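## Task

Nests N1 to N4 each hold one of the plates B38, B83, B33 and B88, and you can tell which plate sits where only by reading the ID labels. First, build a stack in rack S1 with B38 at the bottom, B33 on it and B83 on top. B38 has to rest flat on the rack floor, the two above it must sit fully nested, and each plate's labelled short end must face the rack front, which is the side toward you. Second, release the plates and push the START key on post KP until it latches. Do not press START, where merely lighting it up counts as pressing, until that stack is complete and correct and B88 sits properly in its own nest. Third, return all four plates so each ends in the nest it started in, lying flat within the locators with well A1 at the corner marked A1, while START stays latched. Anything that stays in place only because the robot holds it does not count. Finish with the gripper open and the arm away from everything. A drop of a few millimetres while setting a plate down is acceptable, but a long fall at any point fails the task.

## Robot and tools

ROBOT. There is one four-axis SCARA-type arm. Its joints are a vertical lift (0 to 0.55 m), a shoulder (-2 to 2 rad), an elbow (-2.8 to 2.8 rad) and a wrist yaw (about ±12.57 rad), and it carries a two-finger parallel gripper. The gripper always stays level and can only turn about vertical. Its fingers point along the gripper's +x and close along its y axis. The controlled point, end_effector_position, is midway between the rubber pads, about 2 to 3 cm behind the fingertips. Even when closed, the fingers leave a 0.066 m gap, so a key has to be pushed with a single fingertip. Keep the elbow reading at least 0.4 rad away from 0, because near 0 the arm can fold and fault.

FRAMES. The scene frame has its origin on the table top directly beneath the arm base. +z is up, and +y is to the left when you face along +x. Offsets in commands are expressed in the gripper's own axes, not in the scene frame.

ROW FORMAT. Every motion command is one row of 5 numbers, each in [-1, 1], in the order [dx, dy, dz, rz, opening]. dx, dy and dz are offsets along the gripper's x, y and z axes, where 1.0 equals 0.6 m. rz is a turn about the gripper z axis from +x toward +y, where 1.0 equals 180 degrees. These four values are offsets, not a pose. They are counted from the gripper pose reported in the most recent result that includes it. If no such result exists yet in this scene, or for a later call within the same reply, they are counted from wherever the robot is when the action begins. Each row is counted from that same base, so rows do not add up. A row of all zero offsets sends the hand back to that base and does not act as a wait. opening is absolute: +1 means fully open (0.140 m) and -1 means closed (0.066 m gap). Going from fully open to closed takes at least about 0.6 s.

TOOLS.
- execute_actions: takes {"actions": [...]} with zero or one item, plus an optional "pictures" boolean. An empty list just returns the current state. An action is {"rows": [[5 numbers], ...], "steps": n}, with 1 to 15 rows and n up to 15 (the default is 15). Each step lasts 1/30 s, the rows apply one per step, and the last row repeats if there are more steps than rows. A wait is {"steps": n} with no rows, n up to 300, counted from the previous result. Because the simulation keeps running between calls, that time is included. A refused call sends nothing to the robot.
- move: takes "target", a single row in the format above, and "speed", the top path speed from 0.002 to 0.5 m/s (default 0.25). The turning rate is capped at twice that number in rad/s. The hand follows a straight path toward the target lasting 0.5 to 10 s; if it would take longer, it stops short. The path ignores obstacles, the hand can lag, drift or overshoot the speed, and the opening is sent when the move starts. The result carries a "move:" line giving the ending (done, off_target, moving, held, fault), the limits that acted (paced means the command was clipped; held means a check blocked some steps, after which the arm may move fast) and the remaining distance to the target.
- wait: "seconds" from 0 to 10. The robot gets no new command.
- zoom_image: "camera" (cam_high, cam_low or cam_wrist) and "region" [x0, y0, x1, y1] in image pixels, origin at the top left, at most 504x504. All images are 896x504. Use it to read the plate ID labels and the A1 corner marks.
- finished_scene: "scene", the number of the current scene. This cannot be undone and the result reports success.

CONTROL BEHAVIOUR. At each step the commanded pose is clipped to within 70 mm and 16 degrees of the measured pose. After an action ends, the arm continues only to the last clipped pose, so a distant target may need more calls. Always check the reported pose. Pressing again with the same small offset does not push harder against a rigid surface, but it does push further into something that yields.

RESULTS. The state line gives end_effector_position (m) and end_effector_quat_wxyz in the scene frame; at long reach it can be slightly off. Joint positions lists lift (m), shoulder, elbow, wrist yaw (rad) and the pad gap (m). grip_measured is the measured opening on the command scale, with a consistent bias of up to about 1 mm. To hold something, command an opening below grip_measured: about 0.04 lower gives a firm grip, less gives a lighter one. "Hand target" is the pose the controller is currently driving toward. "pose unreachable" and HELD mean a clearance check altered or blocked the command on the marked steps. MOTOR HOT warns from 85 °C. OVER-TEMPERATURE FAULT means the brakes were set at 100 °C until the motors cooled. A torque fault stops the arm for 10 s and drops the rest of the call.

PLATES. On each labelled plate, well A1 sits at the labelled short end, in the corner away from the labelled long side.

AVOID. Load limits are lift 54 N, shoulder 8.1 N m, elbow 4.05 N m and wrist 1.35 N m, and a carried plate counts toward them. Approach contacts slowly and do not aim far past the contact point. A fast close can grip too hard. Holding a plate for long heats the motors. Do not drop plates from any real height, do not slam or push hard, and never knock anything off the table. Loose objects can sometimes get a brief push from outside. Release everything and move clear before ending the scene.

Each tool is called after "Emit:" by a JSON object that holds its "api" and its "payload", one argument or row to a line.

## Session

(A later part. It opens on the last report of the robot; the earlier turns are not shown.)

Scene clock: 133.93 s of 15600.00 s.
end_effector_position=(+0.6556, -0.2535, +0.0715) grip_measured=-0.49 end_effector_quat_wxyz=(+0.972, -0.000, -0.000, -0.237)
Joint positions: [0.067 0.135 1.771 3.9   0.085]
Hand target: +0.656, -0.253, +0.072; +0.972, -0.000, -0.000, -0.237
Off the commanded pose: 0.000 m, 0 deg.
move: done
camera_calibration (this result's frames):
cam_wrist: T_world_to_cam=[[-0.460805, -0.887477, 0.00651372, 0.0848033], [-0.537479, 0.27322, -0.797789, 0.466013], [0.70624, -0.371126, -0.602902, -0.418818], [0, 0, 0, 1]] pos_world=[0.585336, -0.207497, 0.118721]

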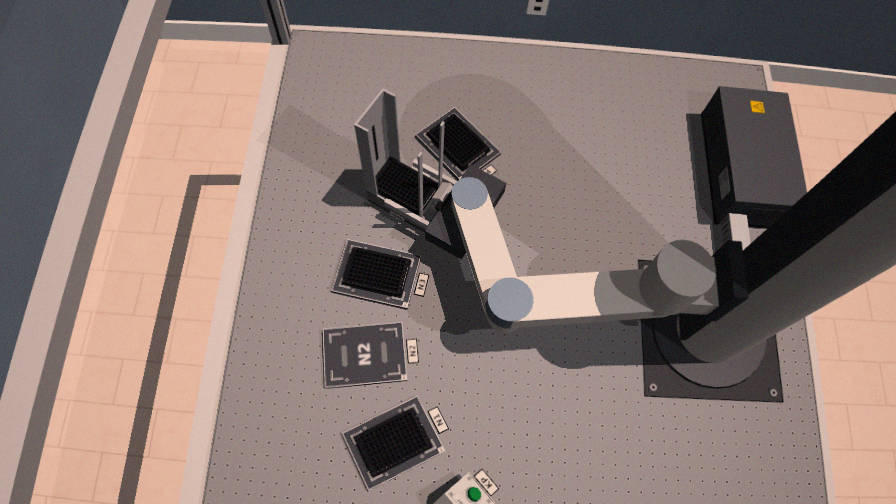

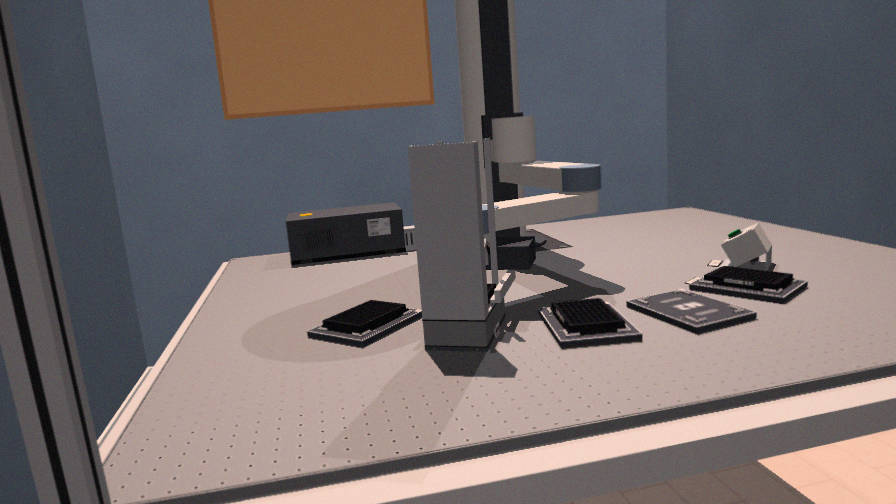

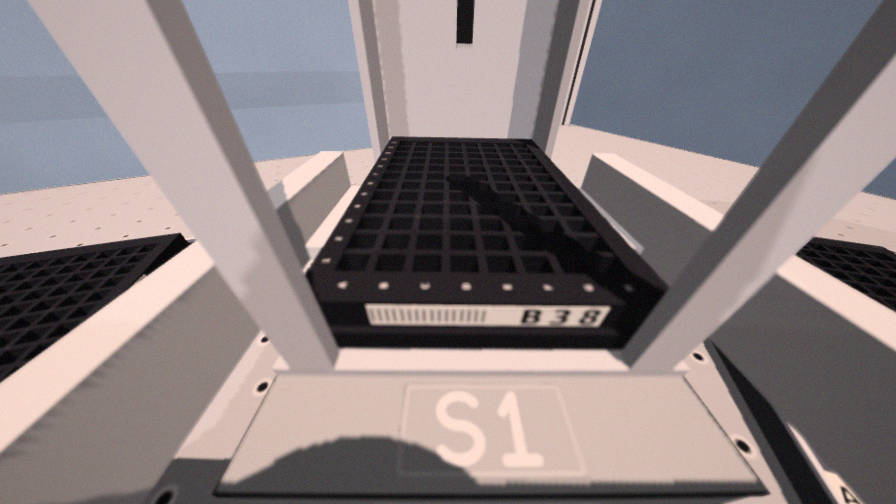

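Emit:
{"api": "move", "payload": {
  "target": [0,0,-0.005,0,-0.6],
  "speed": 0.006
}}

Emit:
{"api": "move", "payload": {
  "target": [0,0,0,0,0.1]
}}

Emit:
{"api": "move", "payload": {
  "target": [-0.2,0,0.05,0,0.1],
  "speed": 0.15
}}

Emit:
{"api": "move", "payload": {
  "target": [-0.292,0.662,0,0.295,0.1],
  "speed": 0.4
}}

Scene clock: 142.33 s of 15600.00 s.
end_effector_position=(+0.6557, -0.2534, +0.0688) grip_measured=-0.49 end_effector_quat_wxyz=(+0.972, -0.000, -0.000, -0.237)
Joint positions: [0.064 0.135 1.771 3.9   0.085]
Hand target: +0.656, -0.253, +0.069; +0.972, -0.000, -0.000, -0.237
Off the commanded pose: 0.000 m, 0 deg.
After step 90, 4.67 s passed at rest.
move: done
camera_calibration (this result's frames):
cam_wrist: T_world_to_cam=[[-0.460628, -0.887569, 0.00651372, 0.0847201], [-0.537534, 0.273113, -0.797789, 0.463907], [0.706314, -0.370985, -0.602902, -0.420501], [0, 0, 0, 1]] pos_world=[0.585396, -0.207504, 0.116027]

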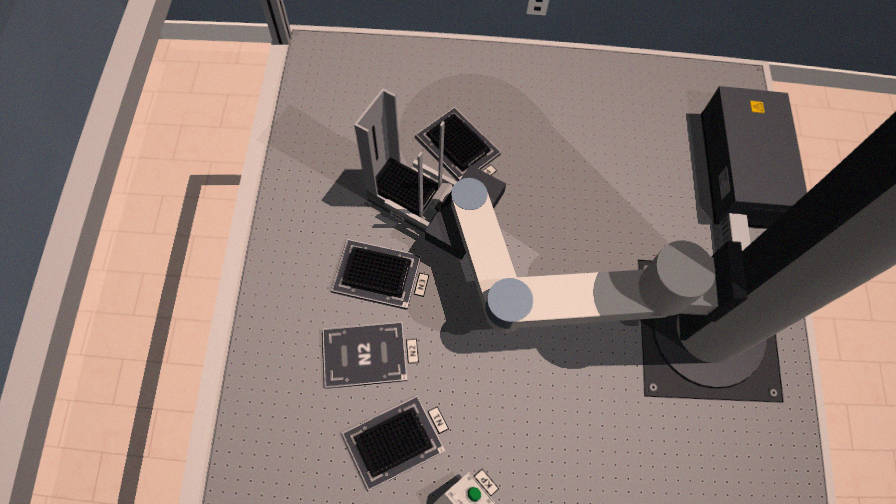

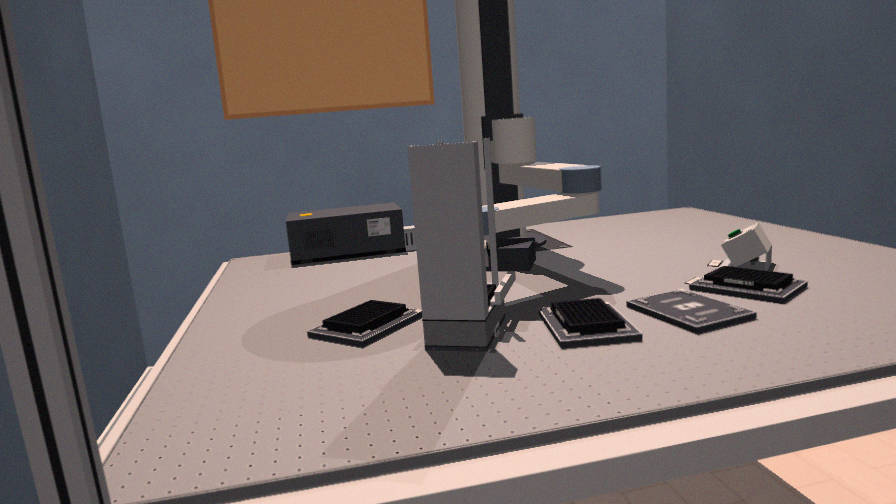

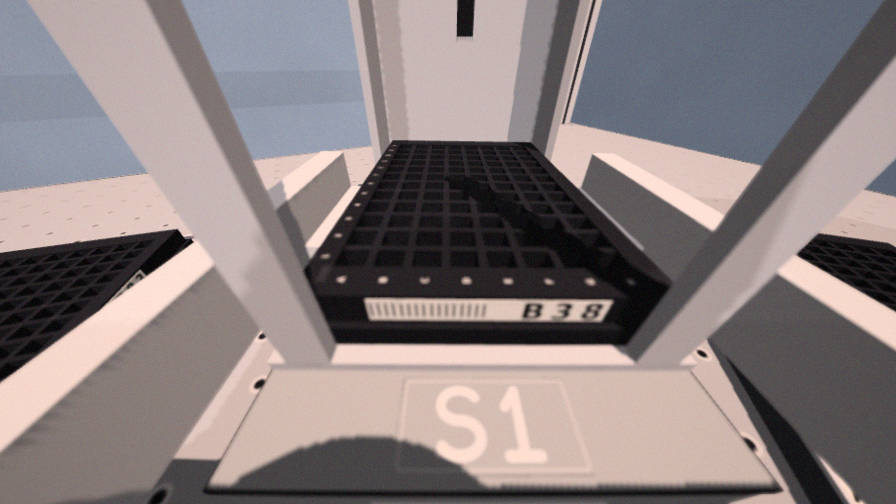

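Scene clock: 142.83 s of 15600.00 s.
end_effector_position=(+0.6557, -0.2534, +0.0689) grip_measured=+0.10 end_effector_quat_wxyz=(+0.972, -0.000, -0.000, -0.237)
Joint positions: [0.064 0.135 1.771 3.9   0.107]
Hand target: +0.656, -0.253, +0.069; +0.972, -0.000, -0.000, -0.237
Off the commanded pose: 0.000 m, 0 deg.
move: done
camera_calibration (this result's frames):
cam_wrist: T_world_to_cam=[[-0.460586, -0.887591, 0.00651372, 0.0847019], [-0.537547, 0.273087, -0.797789, 0.463959], [0.706331, -0.370952, -0.602902, -0.42048], [0, 0, 0, 1]] pos_world=[0.58541, -0.207498, 0.116081]

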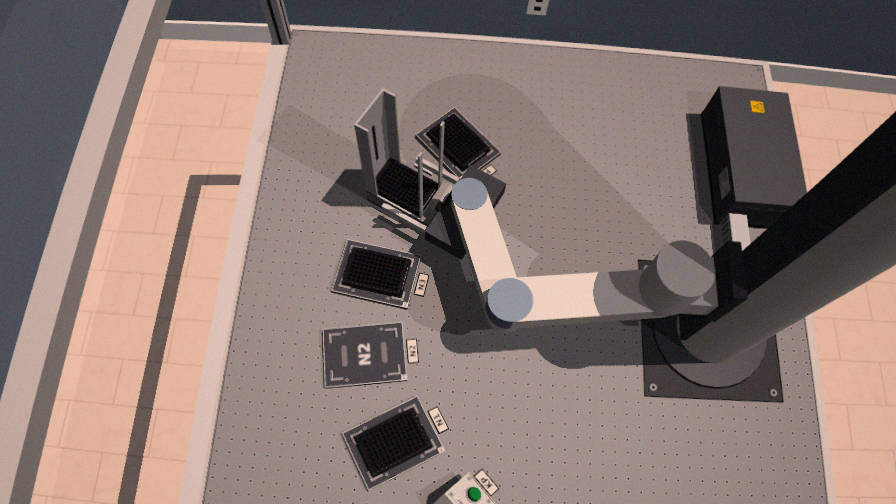

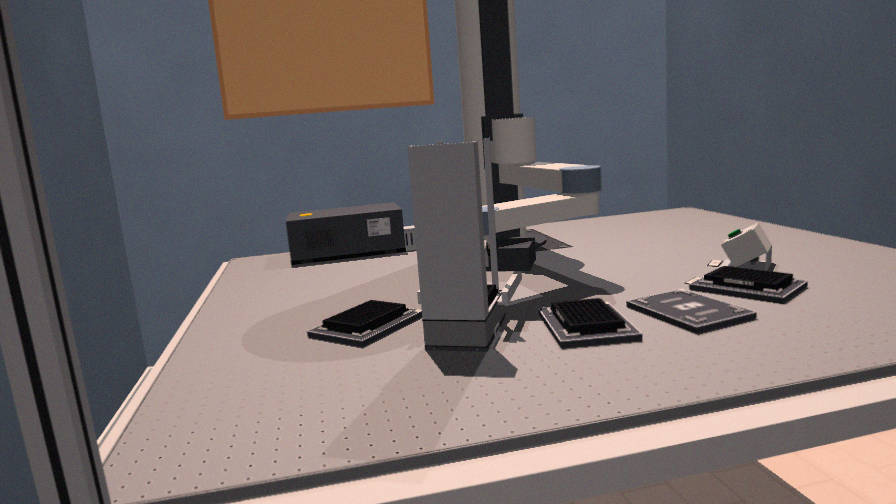

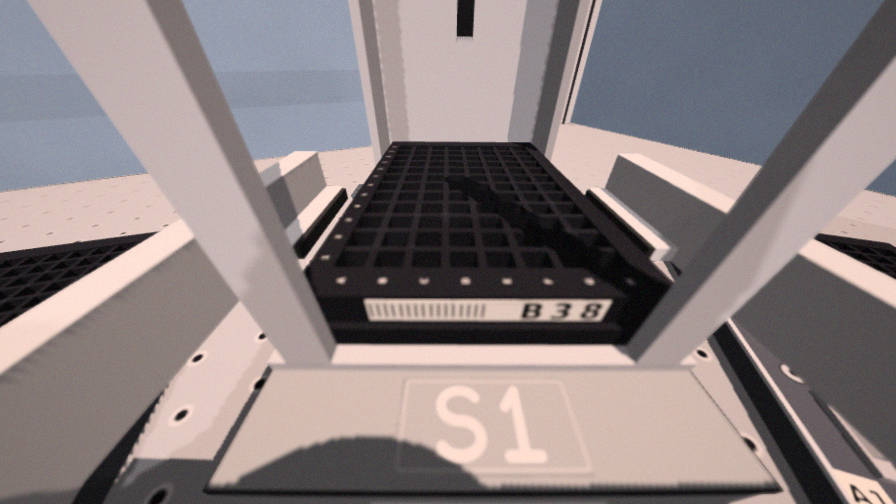

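Scene clock: 144.00 s of 15600.00 s.
end_effector_position=(+0.5491, -0.1983, +0.0989) grip_measured=+0.10 end_effector_quat_wxyz=(+0.972, -0.000, -0.000, -0.237)
Joint positions: [0.094 0.388 1.144 4.274 0.107]
Hand target: +0.549, -0.198, +0.099; +0.972, -0.000, -0.000, -0.237
Off the commanded pose: 0.000 m, 0 deg.
move: done
camera_calibration (this result's frames):
cam_wrist: T_world_to_cam=[[-0.460852, -0.887453, 0.00651372, 0.0844699], [-0.537465, 0.273248, -0.797789, 0.415562], [0.70622, -0.371163, -0.602902, -0.306592], [0, 0, 0, 1]] pos_world=[0.478799, -0.152384, 0.146135]

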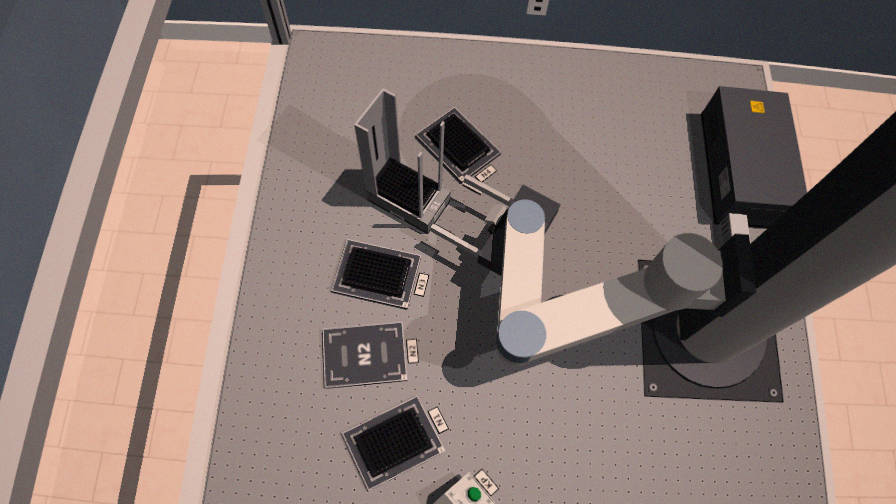

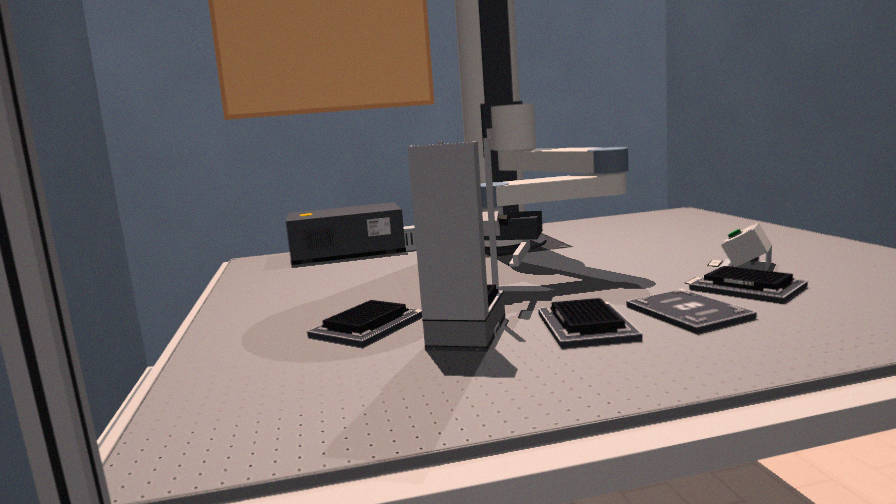

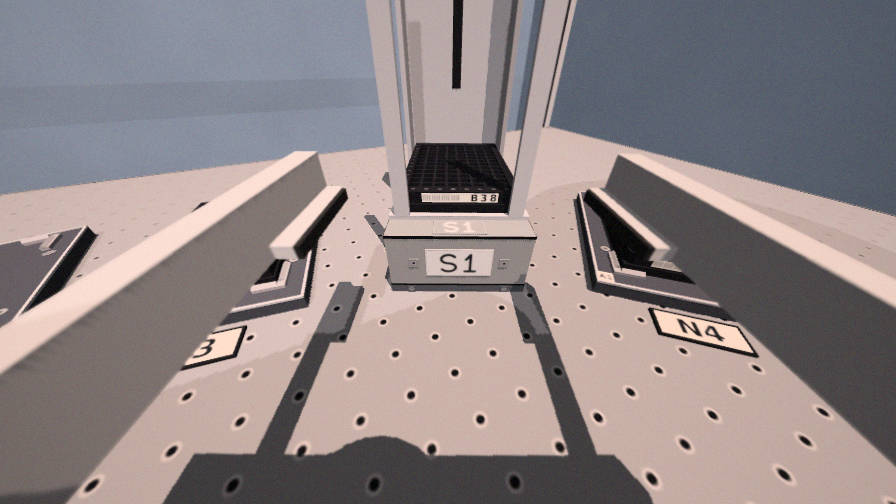

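Scene clock: 145.60 s of 15600.00 s.
end_effector_position=(+0.5760, +0.2351, +0.0989) grip_measured=+0.10 end_effector_quat_wxyz=(+0.975, -0.000, -0.000, +0.223)
Joint positions: [0.094 1.367 1.346 4.02  0.107]
Hand target: +0.576, +0.235, +0.099; +0.975, -0.000, -0.000, +0.223
Off the commanded pose: 0.000 m, 0 deg.
move: done
camera_calibration (this result's frames):
cam_wrist: T_world_to_cam=[[0.433468, -0.901145, 0.00651372, -0.0303612], [-0.541073, -0.266033, -0.797789, 0.440499], [0.720656, 0.342292, -0.602902, -0.340809], [0, 0, 0, 1]] pos_world=[0.497109, 0.206484, 0.146148]

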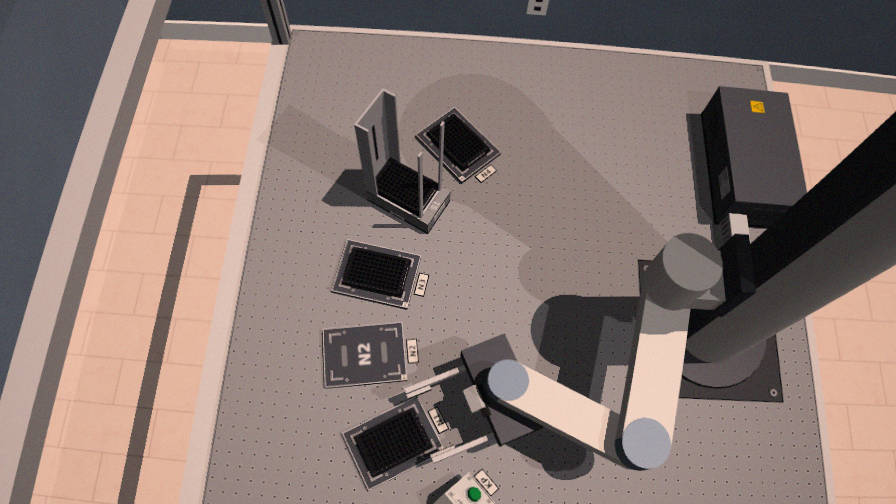

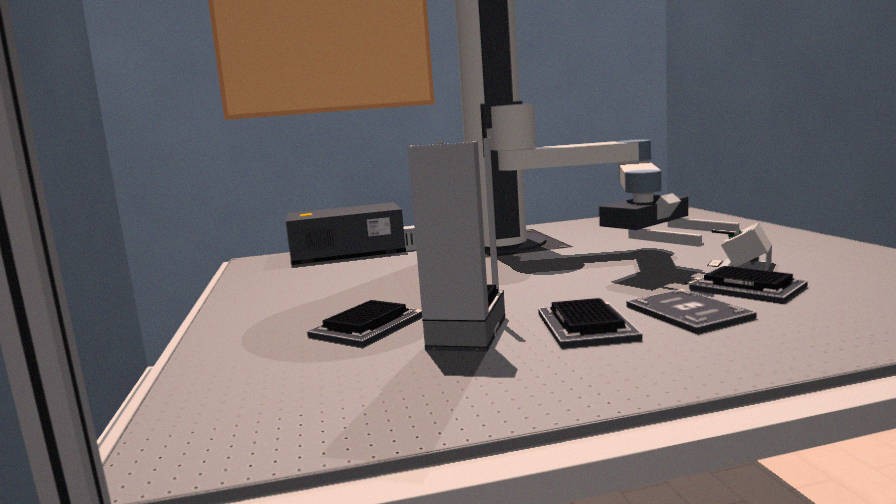

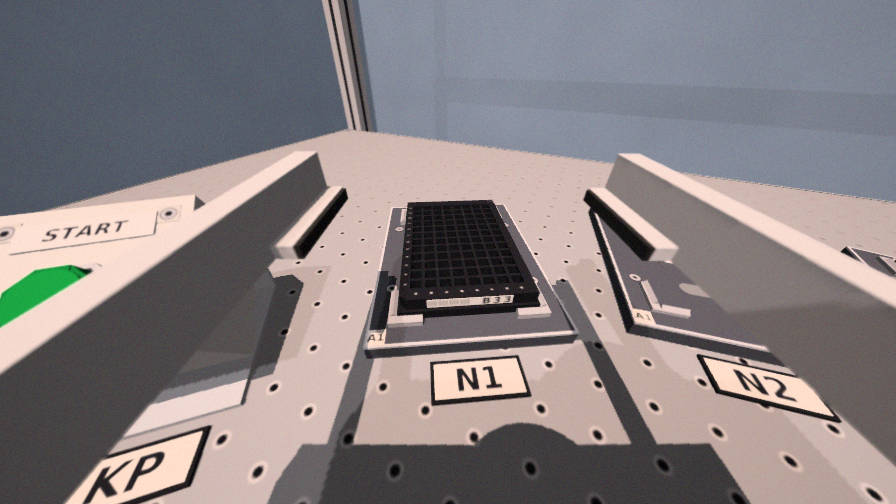

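Emit:
{"api": "move", "payload": {
  "target": [0.1073,0.001,-0.06,0.022,0.1]
}}

Emit:
{"api": "move", "payload": {
  "target": [0,0,-0.0538,0,0.1],
  "speed": 0.05
}}

Scene clock: 154.87 s of 15600.00 s.
end_effector_position=(+0.6338, +0.2636, +0.0629) grip_measured=+0.10 end_effector_quat_wxyz=(+0.967, -0.000, -0.000, +0.256)
Joint positions: [0.058 1.182 1.686 3.934 0.107]
Hand target: +0.634, +0.264, +0.063; +0.967, -0.000, -0.000, +0.256
Off the commanded pose: 0.000 m, 0 deg.
After step 90, 5.50 s passed at rest.
move: done
camera_calibration (this result's frames):
cam_wrist: T_world_to_cam=[[0.494739, -0.869017, 0.00651372, -0.0767952], [-0.521383, -0.302808, -0.797789, 0.447765], [0.695265, 0.391301, -0.602902, -0.410748], [0, 0, 0, 1]] pos_world=[0.55703, 0.229577, 0.110082]

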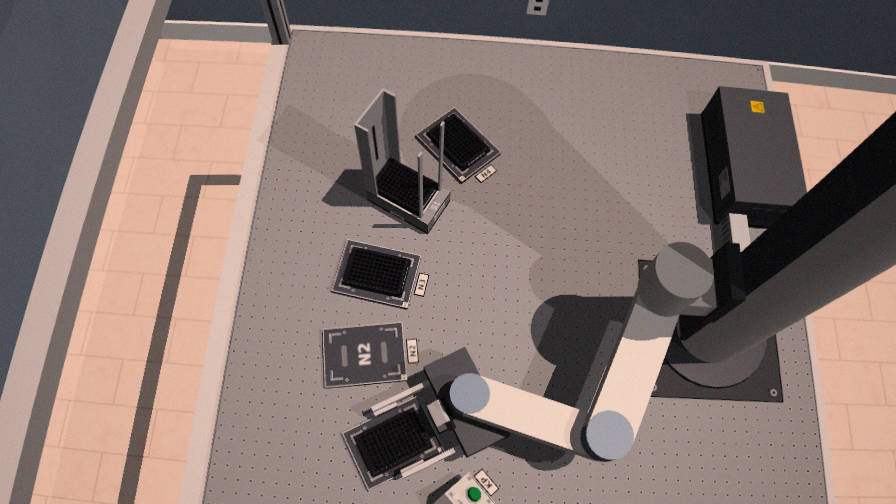

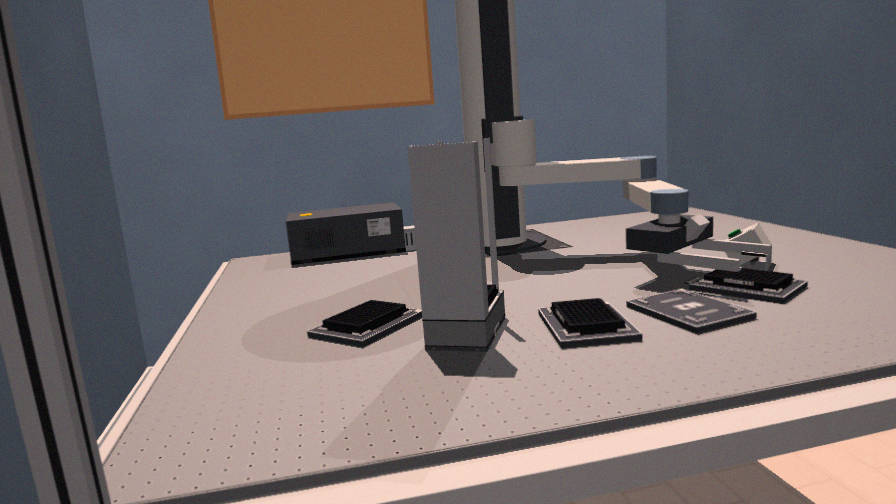

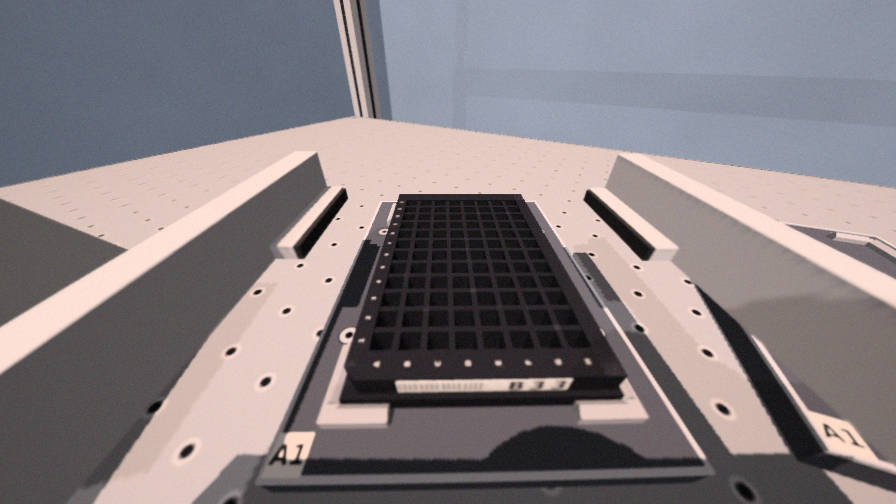

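Scene clock: 155.77 s of 15600.00 s.
end_effector_position=(+0.6338, +0.2636, +0.0305) grip_measured=+0.10 end_effector_quat_wxyz=(+0.967, -0.000, -0.000, +0.256)
Joint positions: [0.026 1.182 1.686 3.934 0.107]
Hand target: +0.634, +0.264, +0.031; +0.967, -0.000, -0.000, +0.256
Off the commanded pose: 0.000 m, 0 deg.
move: done
camera_calibration (this result's frames):
cam_wrist: T_world_to_cam=[[0.494718, -0.869029, 0.00651372, -0.0765776], [-0.521391, -0.302796, -0.797789, 0.42196], [0.695274, 0.391285, -0.602902, -0.43025], [0, 0, 0, 1]] pos_world=[0.557032, 0.22957, 0.0777349]

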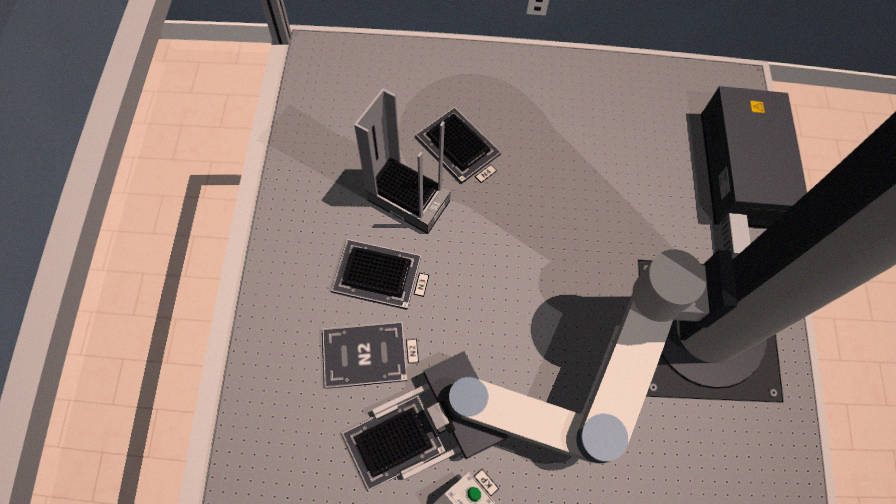

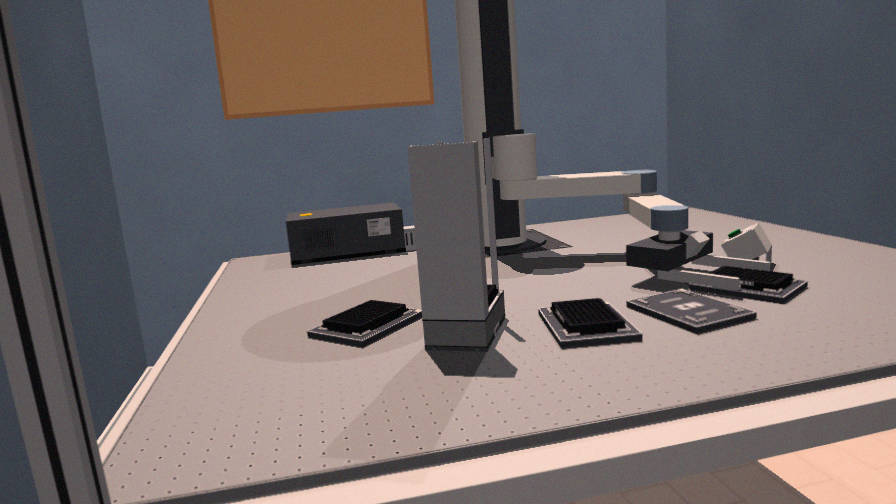

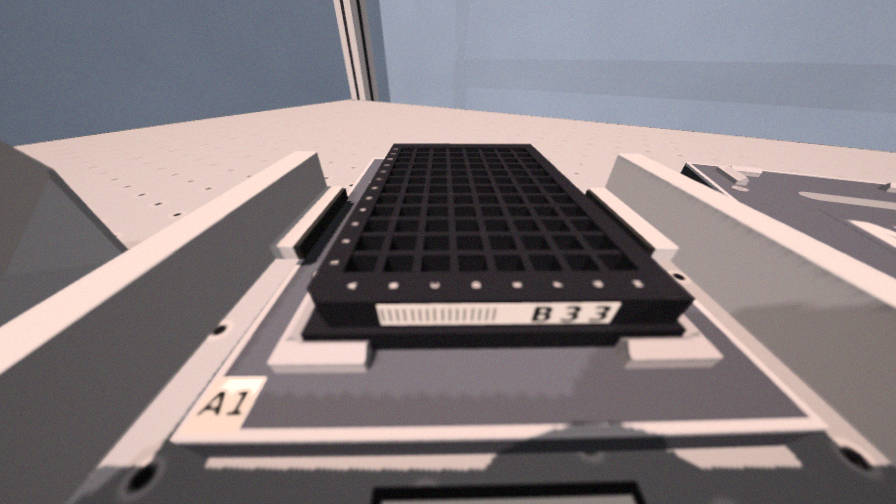

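Emit:
{"api": "move", "payload": {
  "target": [0,-0.0027,0,0.0045,0.1],
  "speed": 0.02
}}

Emit:
{"api": "move", "payload": {
  "target": [0,0,0,0,-0.6]
}}

Emit:
{"api": "move", "payload": {
  "target": [0,0,0.5,0,-0.6],
  "speed": 0.3
}}

Scene clock: 162.70 s of 15600.00 s.
end_effector_position=(+0.6346, +0.2622, +0.0305) grip_measured=+0.10 end_effector_quat_wxyz=(+0.965, -0.000, -0.000, +0.263)
Joint positions: [0.026 1.173 1.686 3.957 0.107]
Hand target: +0.635, +0.262, +0.031; +0.965, -0.000, -0.000, +0.263
Off the commanded pose: 0.000 m, 0 deg.
After step 90, 3.23 s passed at rest.
move: done
camera_calibration (this result's frames):
cam_wrist: T_world_to_cam=[[0.50677, -0.862057, 0.00651372, -0.087679], [-0.517124, -0.310026, -0.797789, 0.421134], [0.689759, 0.400927, -0.602902, -0.429275], [0, 0, 0, 1]] pos_world=[0.558308, 0.227086, 0.0777362]

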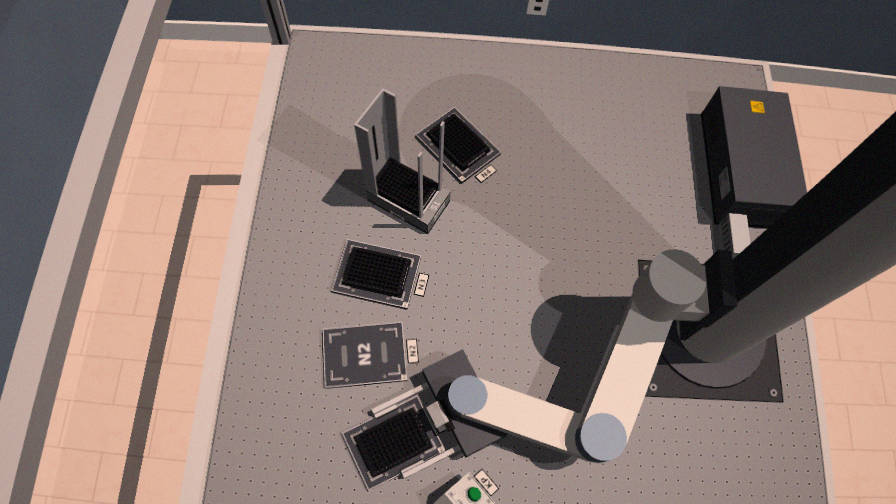

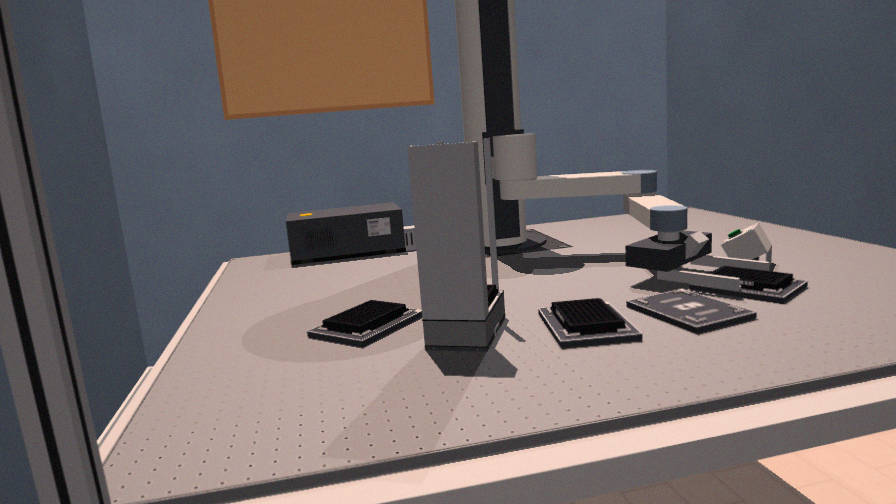

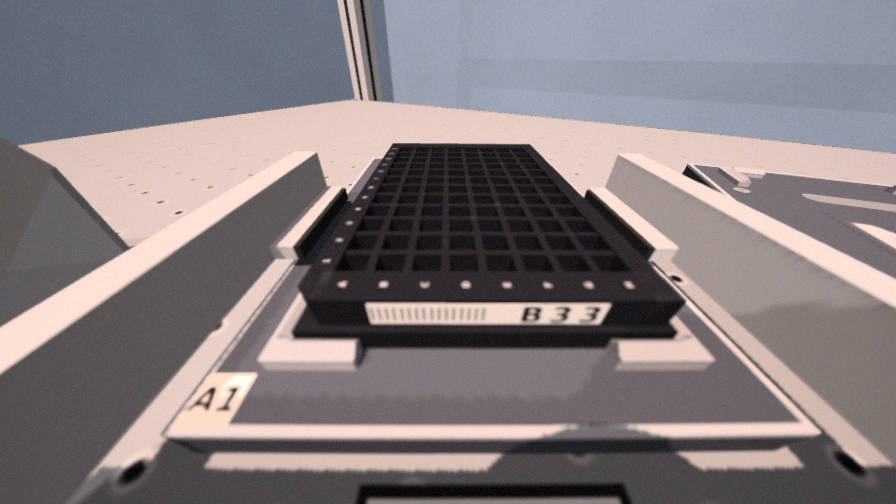

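Scene clock: 163.20 s of 15600.00 s.
end_effector_position=(+0.6346, +0.2622, +0.0305) grip_measured=-0.49 end_effector_quat_wxyz=(+0.965, -0.000, -0.000, +0.263)
Joint positions: [0.026 1.173 1.686 3.957 0.085]
Hand target: +0.635, +0.262, +0.031; +0.965, -0.000, -0.000, +0.263
Off the commanded pose: 0.000 m, 0 deg.
move: done
camera_calibration (this result's frames):
cam_wrist: T_world_to_cam=[[0.506772, -0.862055, 0.00651372, -0.087681], [-0.517123, -0.310027, -0.797789, 0.421134], [0.689757, 0.400929, -0.602902, -0.429274], [0, 0, 0, 1]] pos_world=[0.558307, 0.227085, 0.077737]

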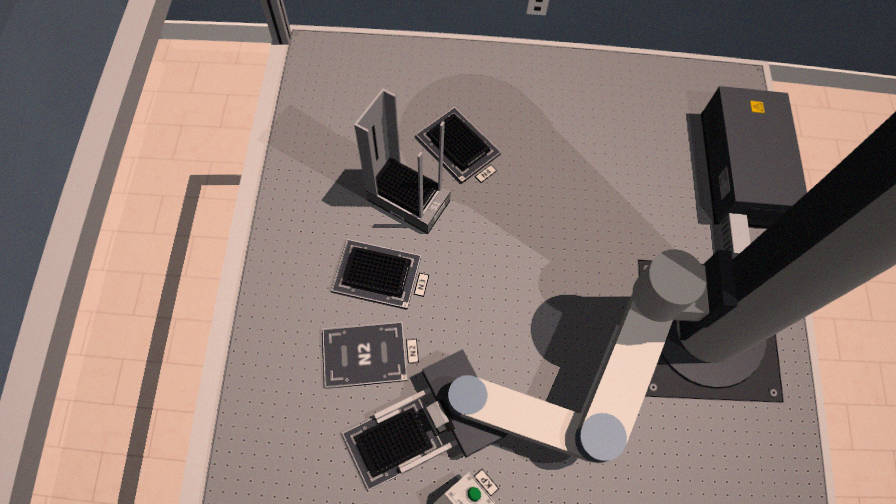

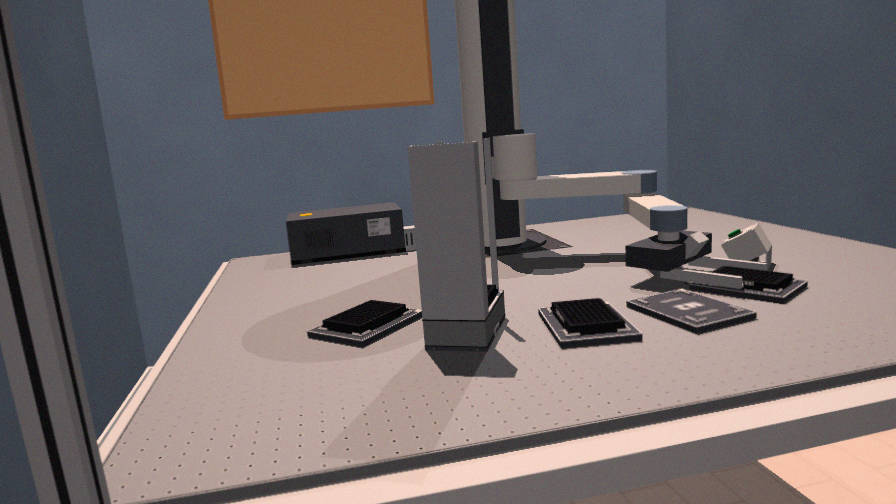

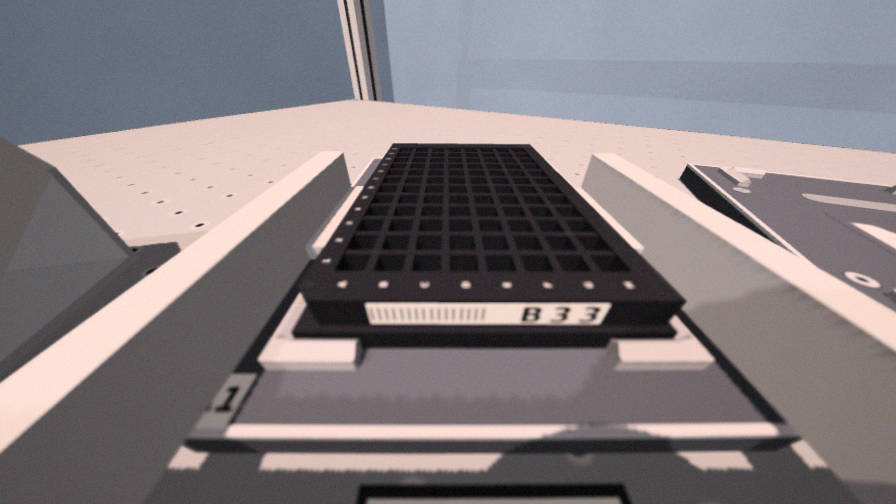

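Scene clock: 164.67 s of 15600.00 s.
end_effector_position=(+0.6346, +0.2622, +0.3306) grip_measured=-0.49 end_effector_quat_wxyz=(+0.965, -0.000, -0.000, +0.263)
Joint positions: [0.326 1.173 1.686 3.957 0.085]
Hand target: +0.635, +0.262, +0.331; +0.965, -0.000, -0.000, +0.263
Off the commanded pose: 0.000 m, 0 deg.
move: done
camera_calibration (this result's frames):
cam_wrist: T_world_to_cam=[[0.506797, -0.862041, 0.00651372, -0.0896422], [-0.517115, -0.310042, -0.797789, 0.660514], [0.689746, 0.400948, -0.602902, -0.248372], [0, 0, 0, 1]] pos_world=[0.558305, 0.227096, 0.377791]

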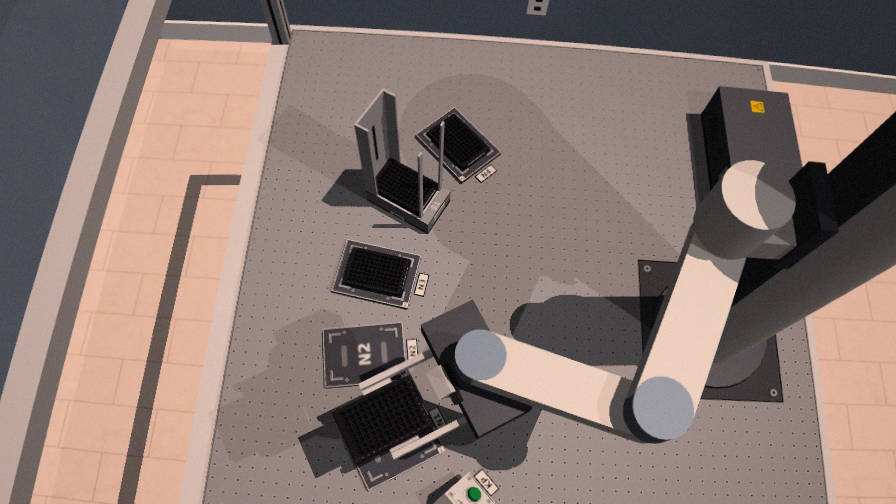

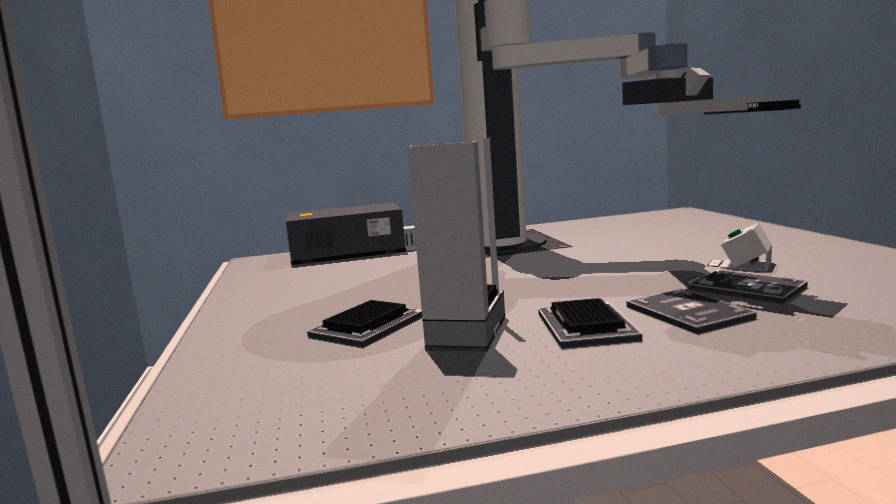

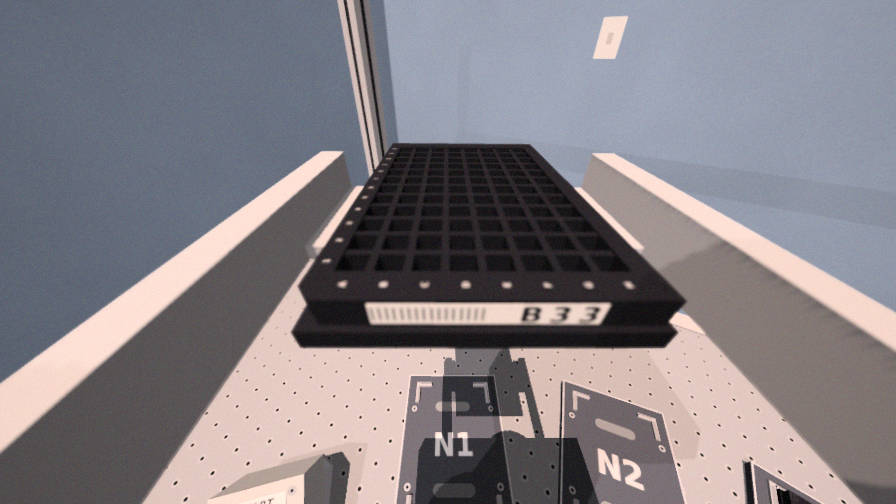

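Emit:
{"api": "move", "payload": {
  "target": [-0.406,-0.7583,-0.01,-0.3216,-0.6],
  "speed": 0.3
}}

Scene clock: 170.77 s of 15600.00 s.
end_effector_position=(+0.6558, -0.2536, +0.3246) grip_measured=-0.49 end_effector_quat_wxyz=(+0.972, -0.000, -0.000, -0.237)
Joint positions: [0.32  0.134 1.772 3.899 0.085]
Hand target: +0.656, -0.253, +0.325; +0.972, -0.000, -0.000, -0.237
Off the commanded pose: 0.000 m, 0 deg.
After step 90, 0.90 s passed at rest.
move: done
camera_calibration (this result's frames):
cam_wrist: T_world_to_cam=[[-0.460775, -0.887493, 0.00651372, 0.0831118], [-0.537489, 0.273202, -0.797789, 0.668069], [0.706252, -0.371102, -0.602902, -0.266373], [0, 0, 0, 1]] pos_world=[0.585502, -0.207608, 0.371839]

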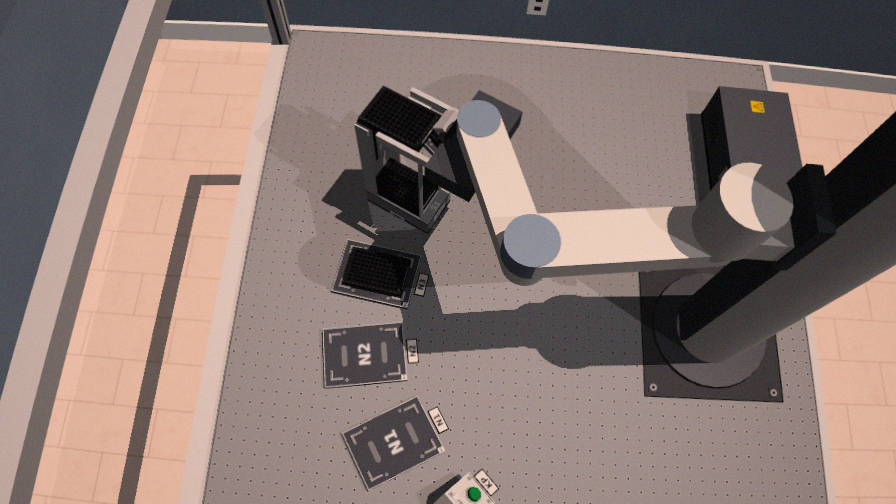

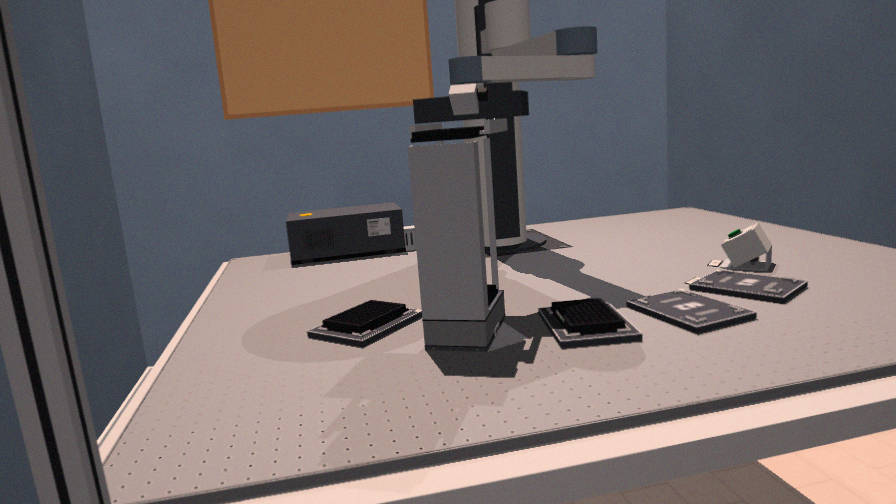

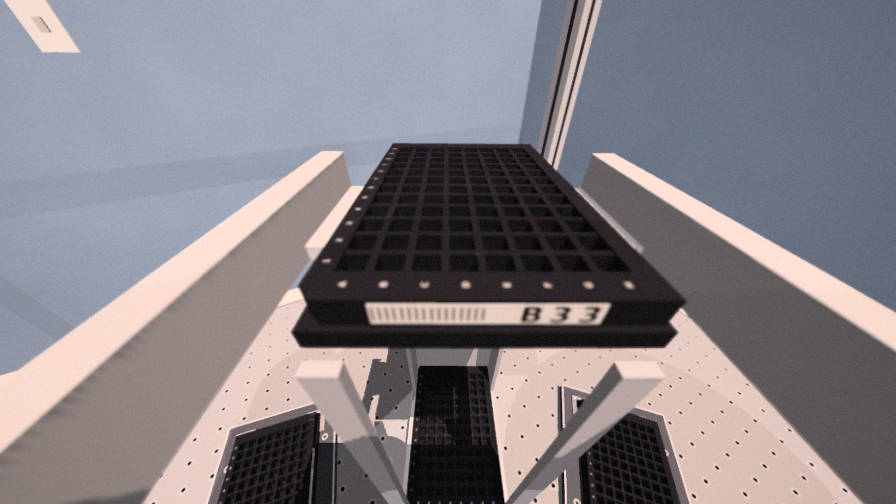

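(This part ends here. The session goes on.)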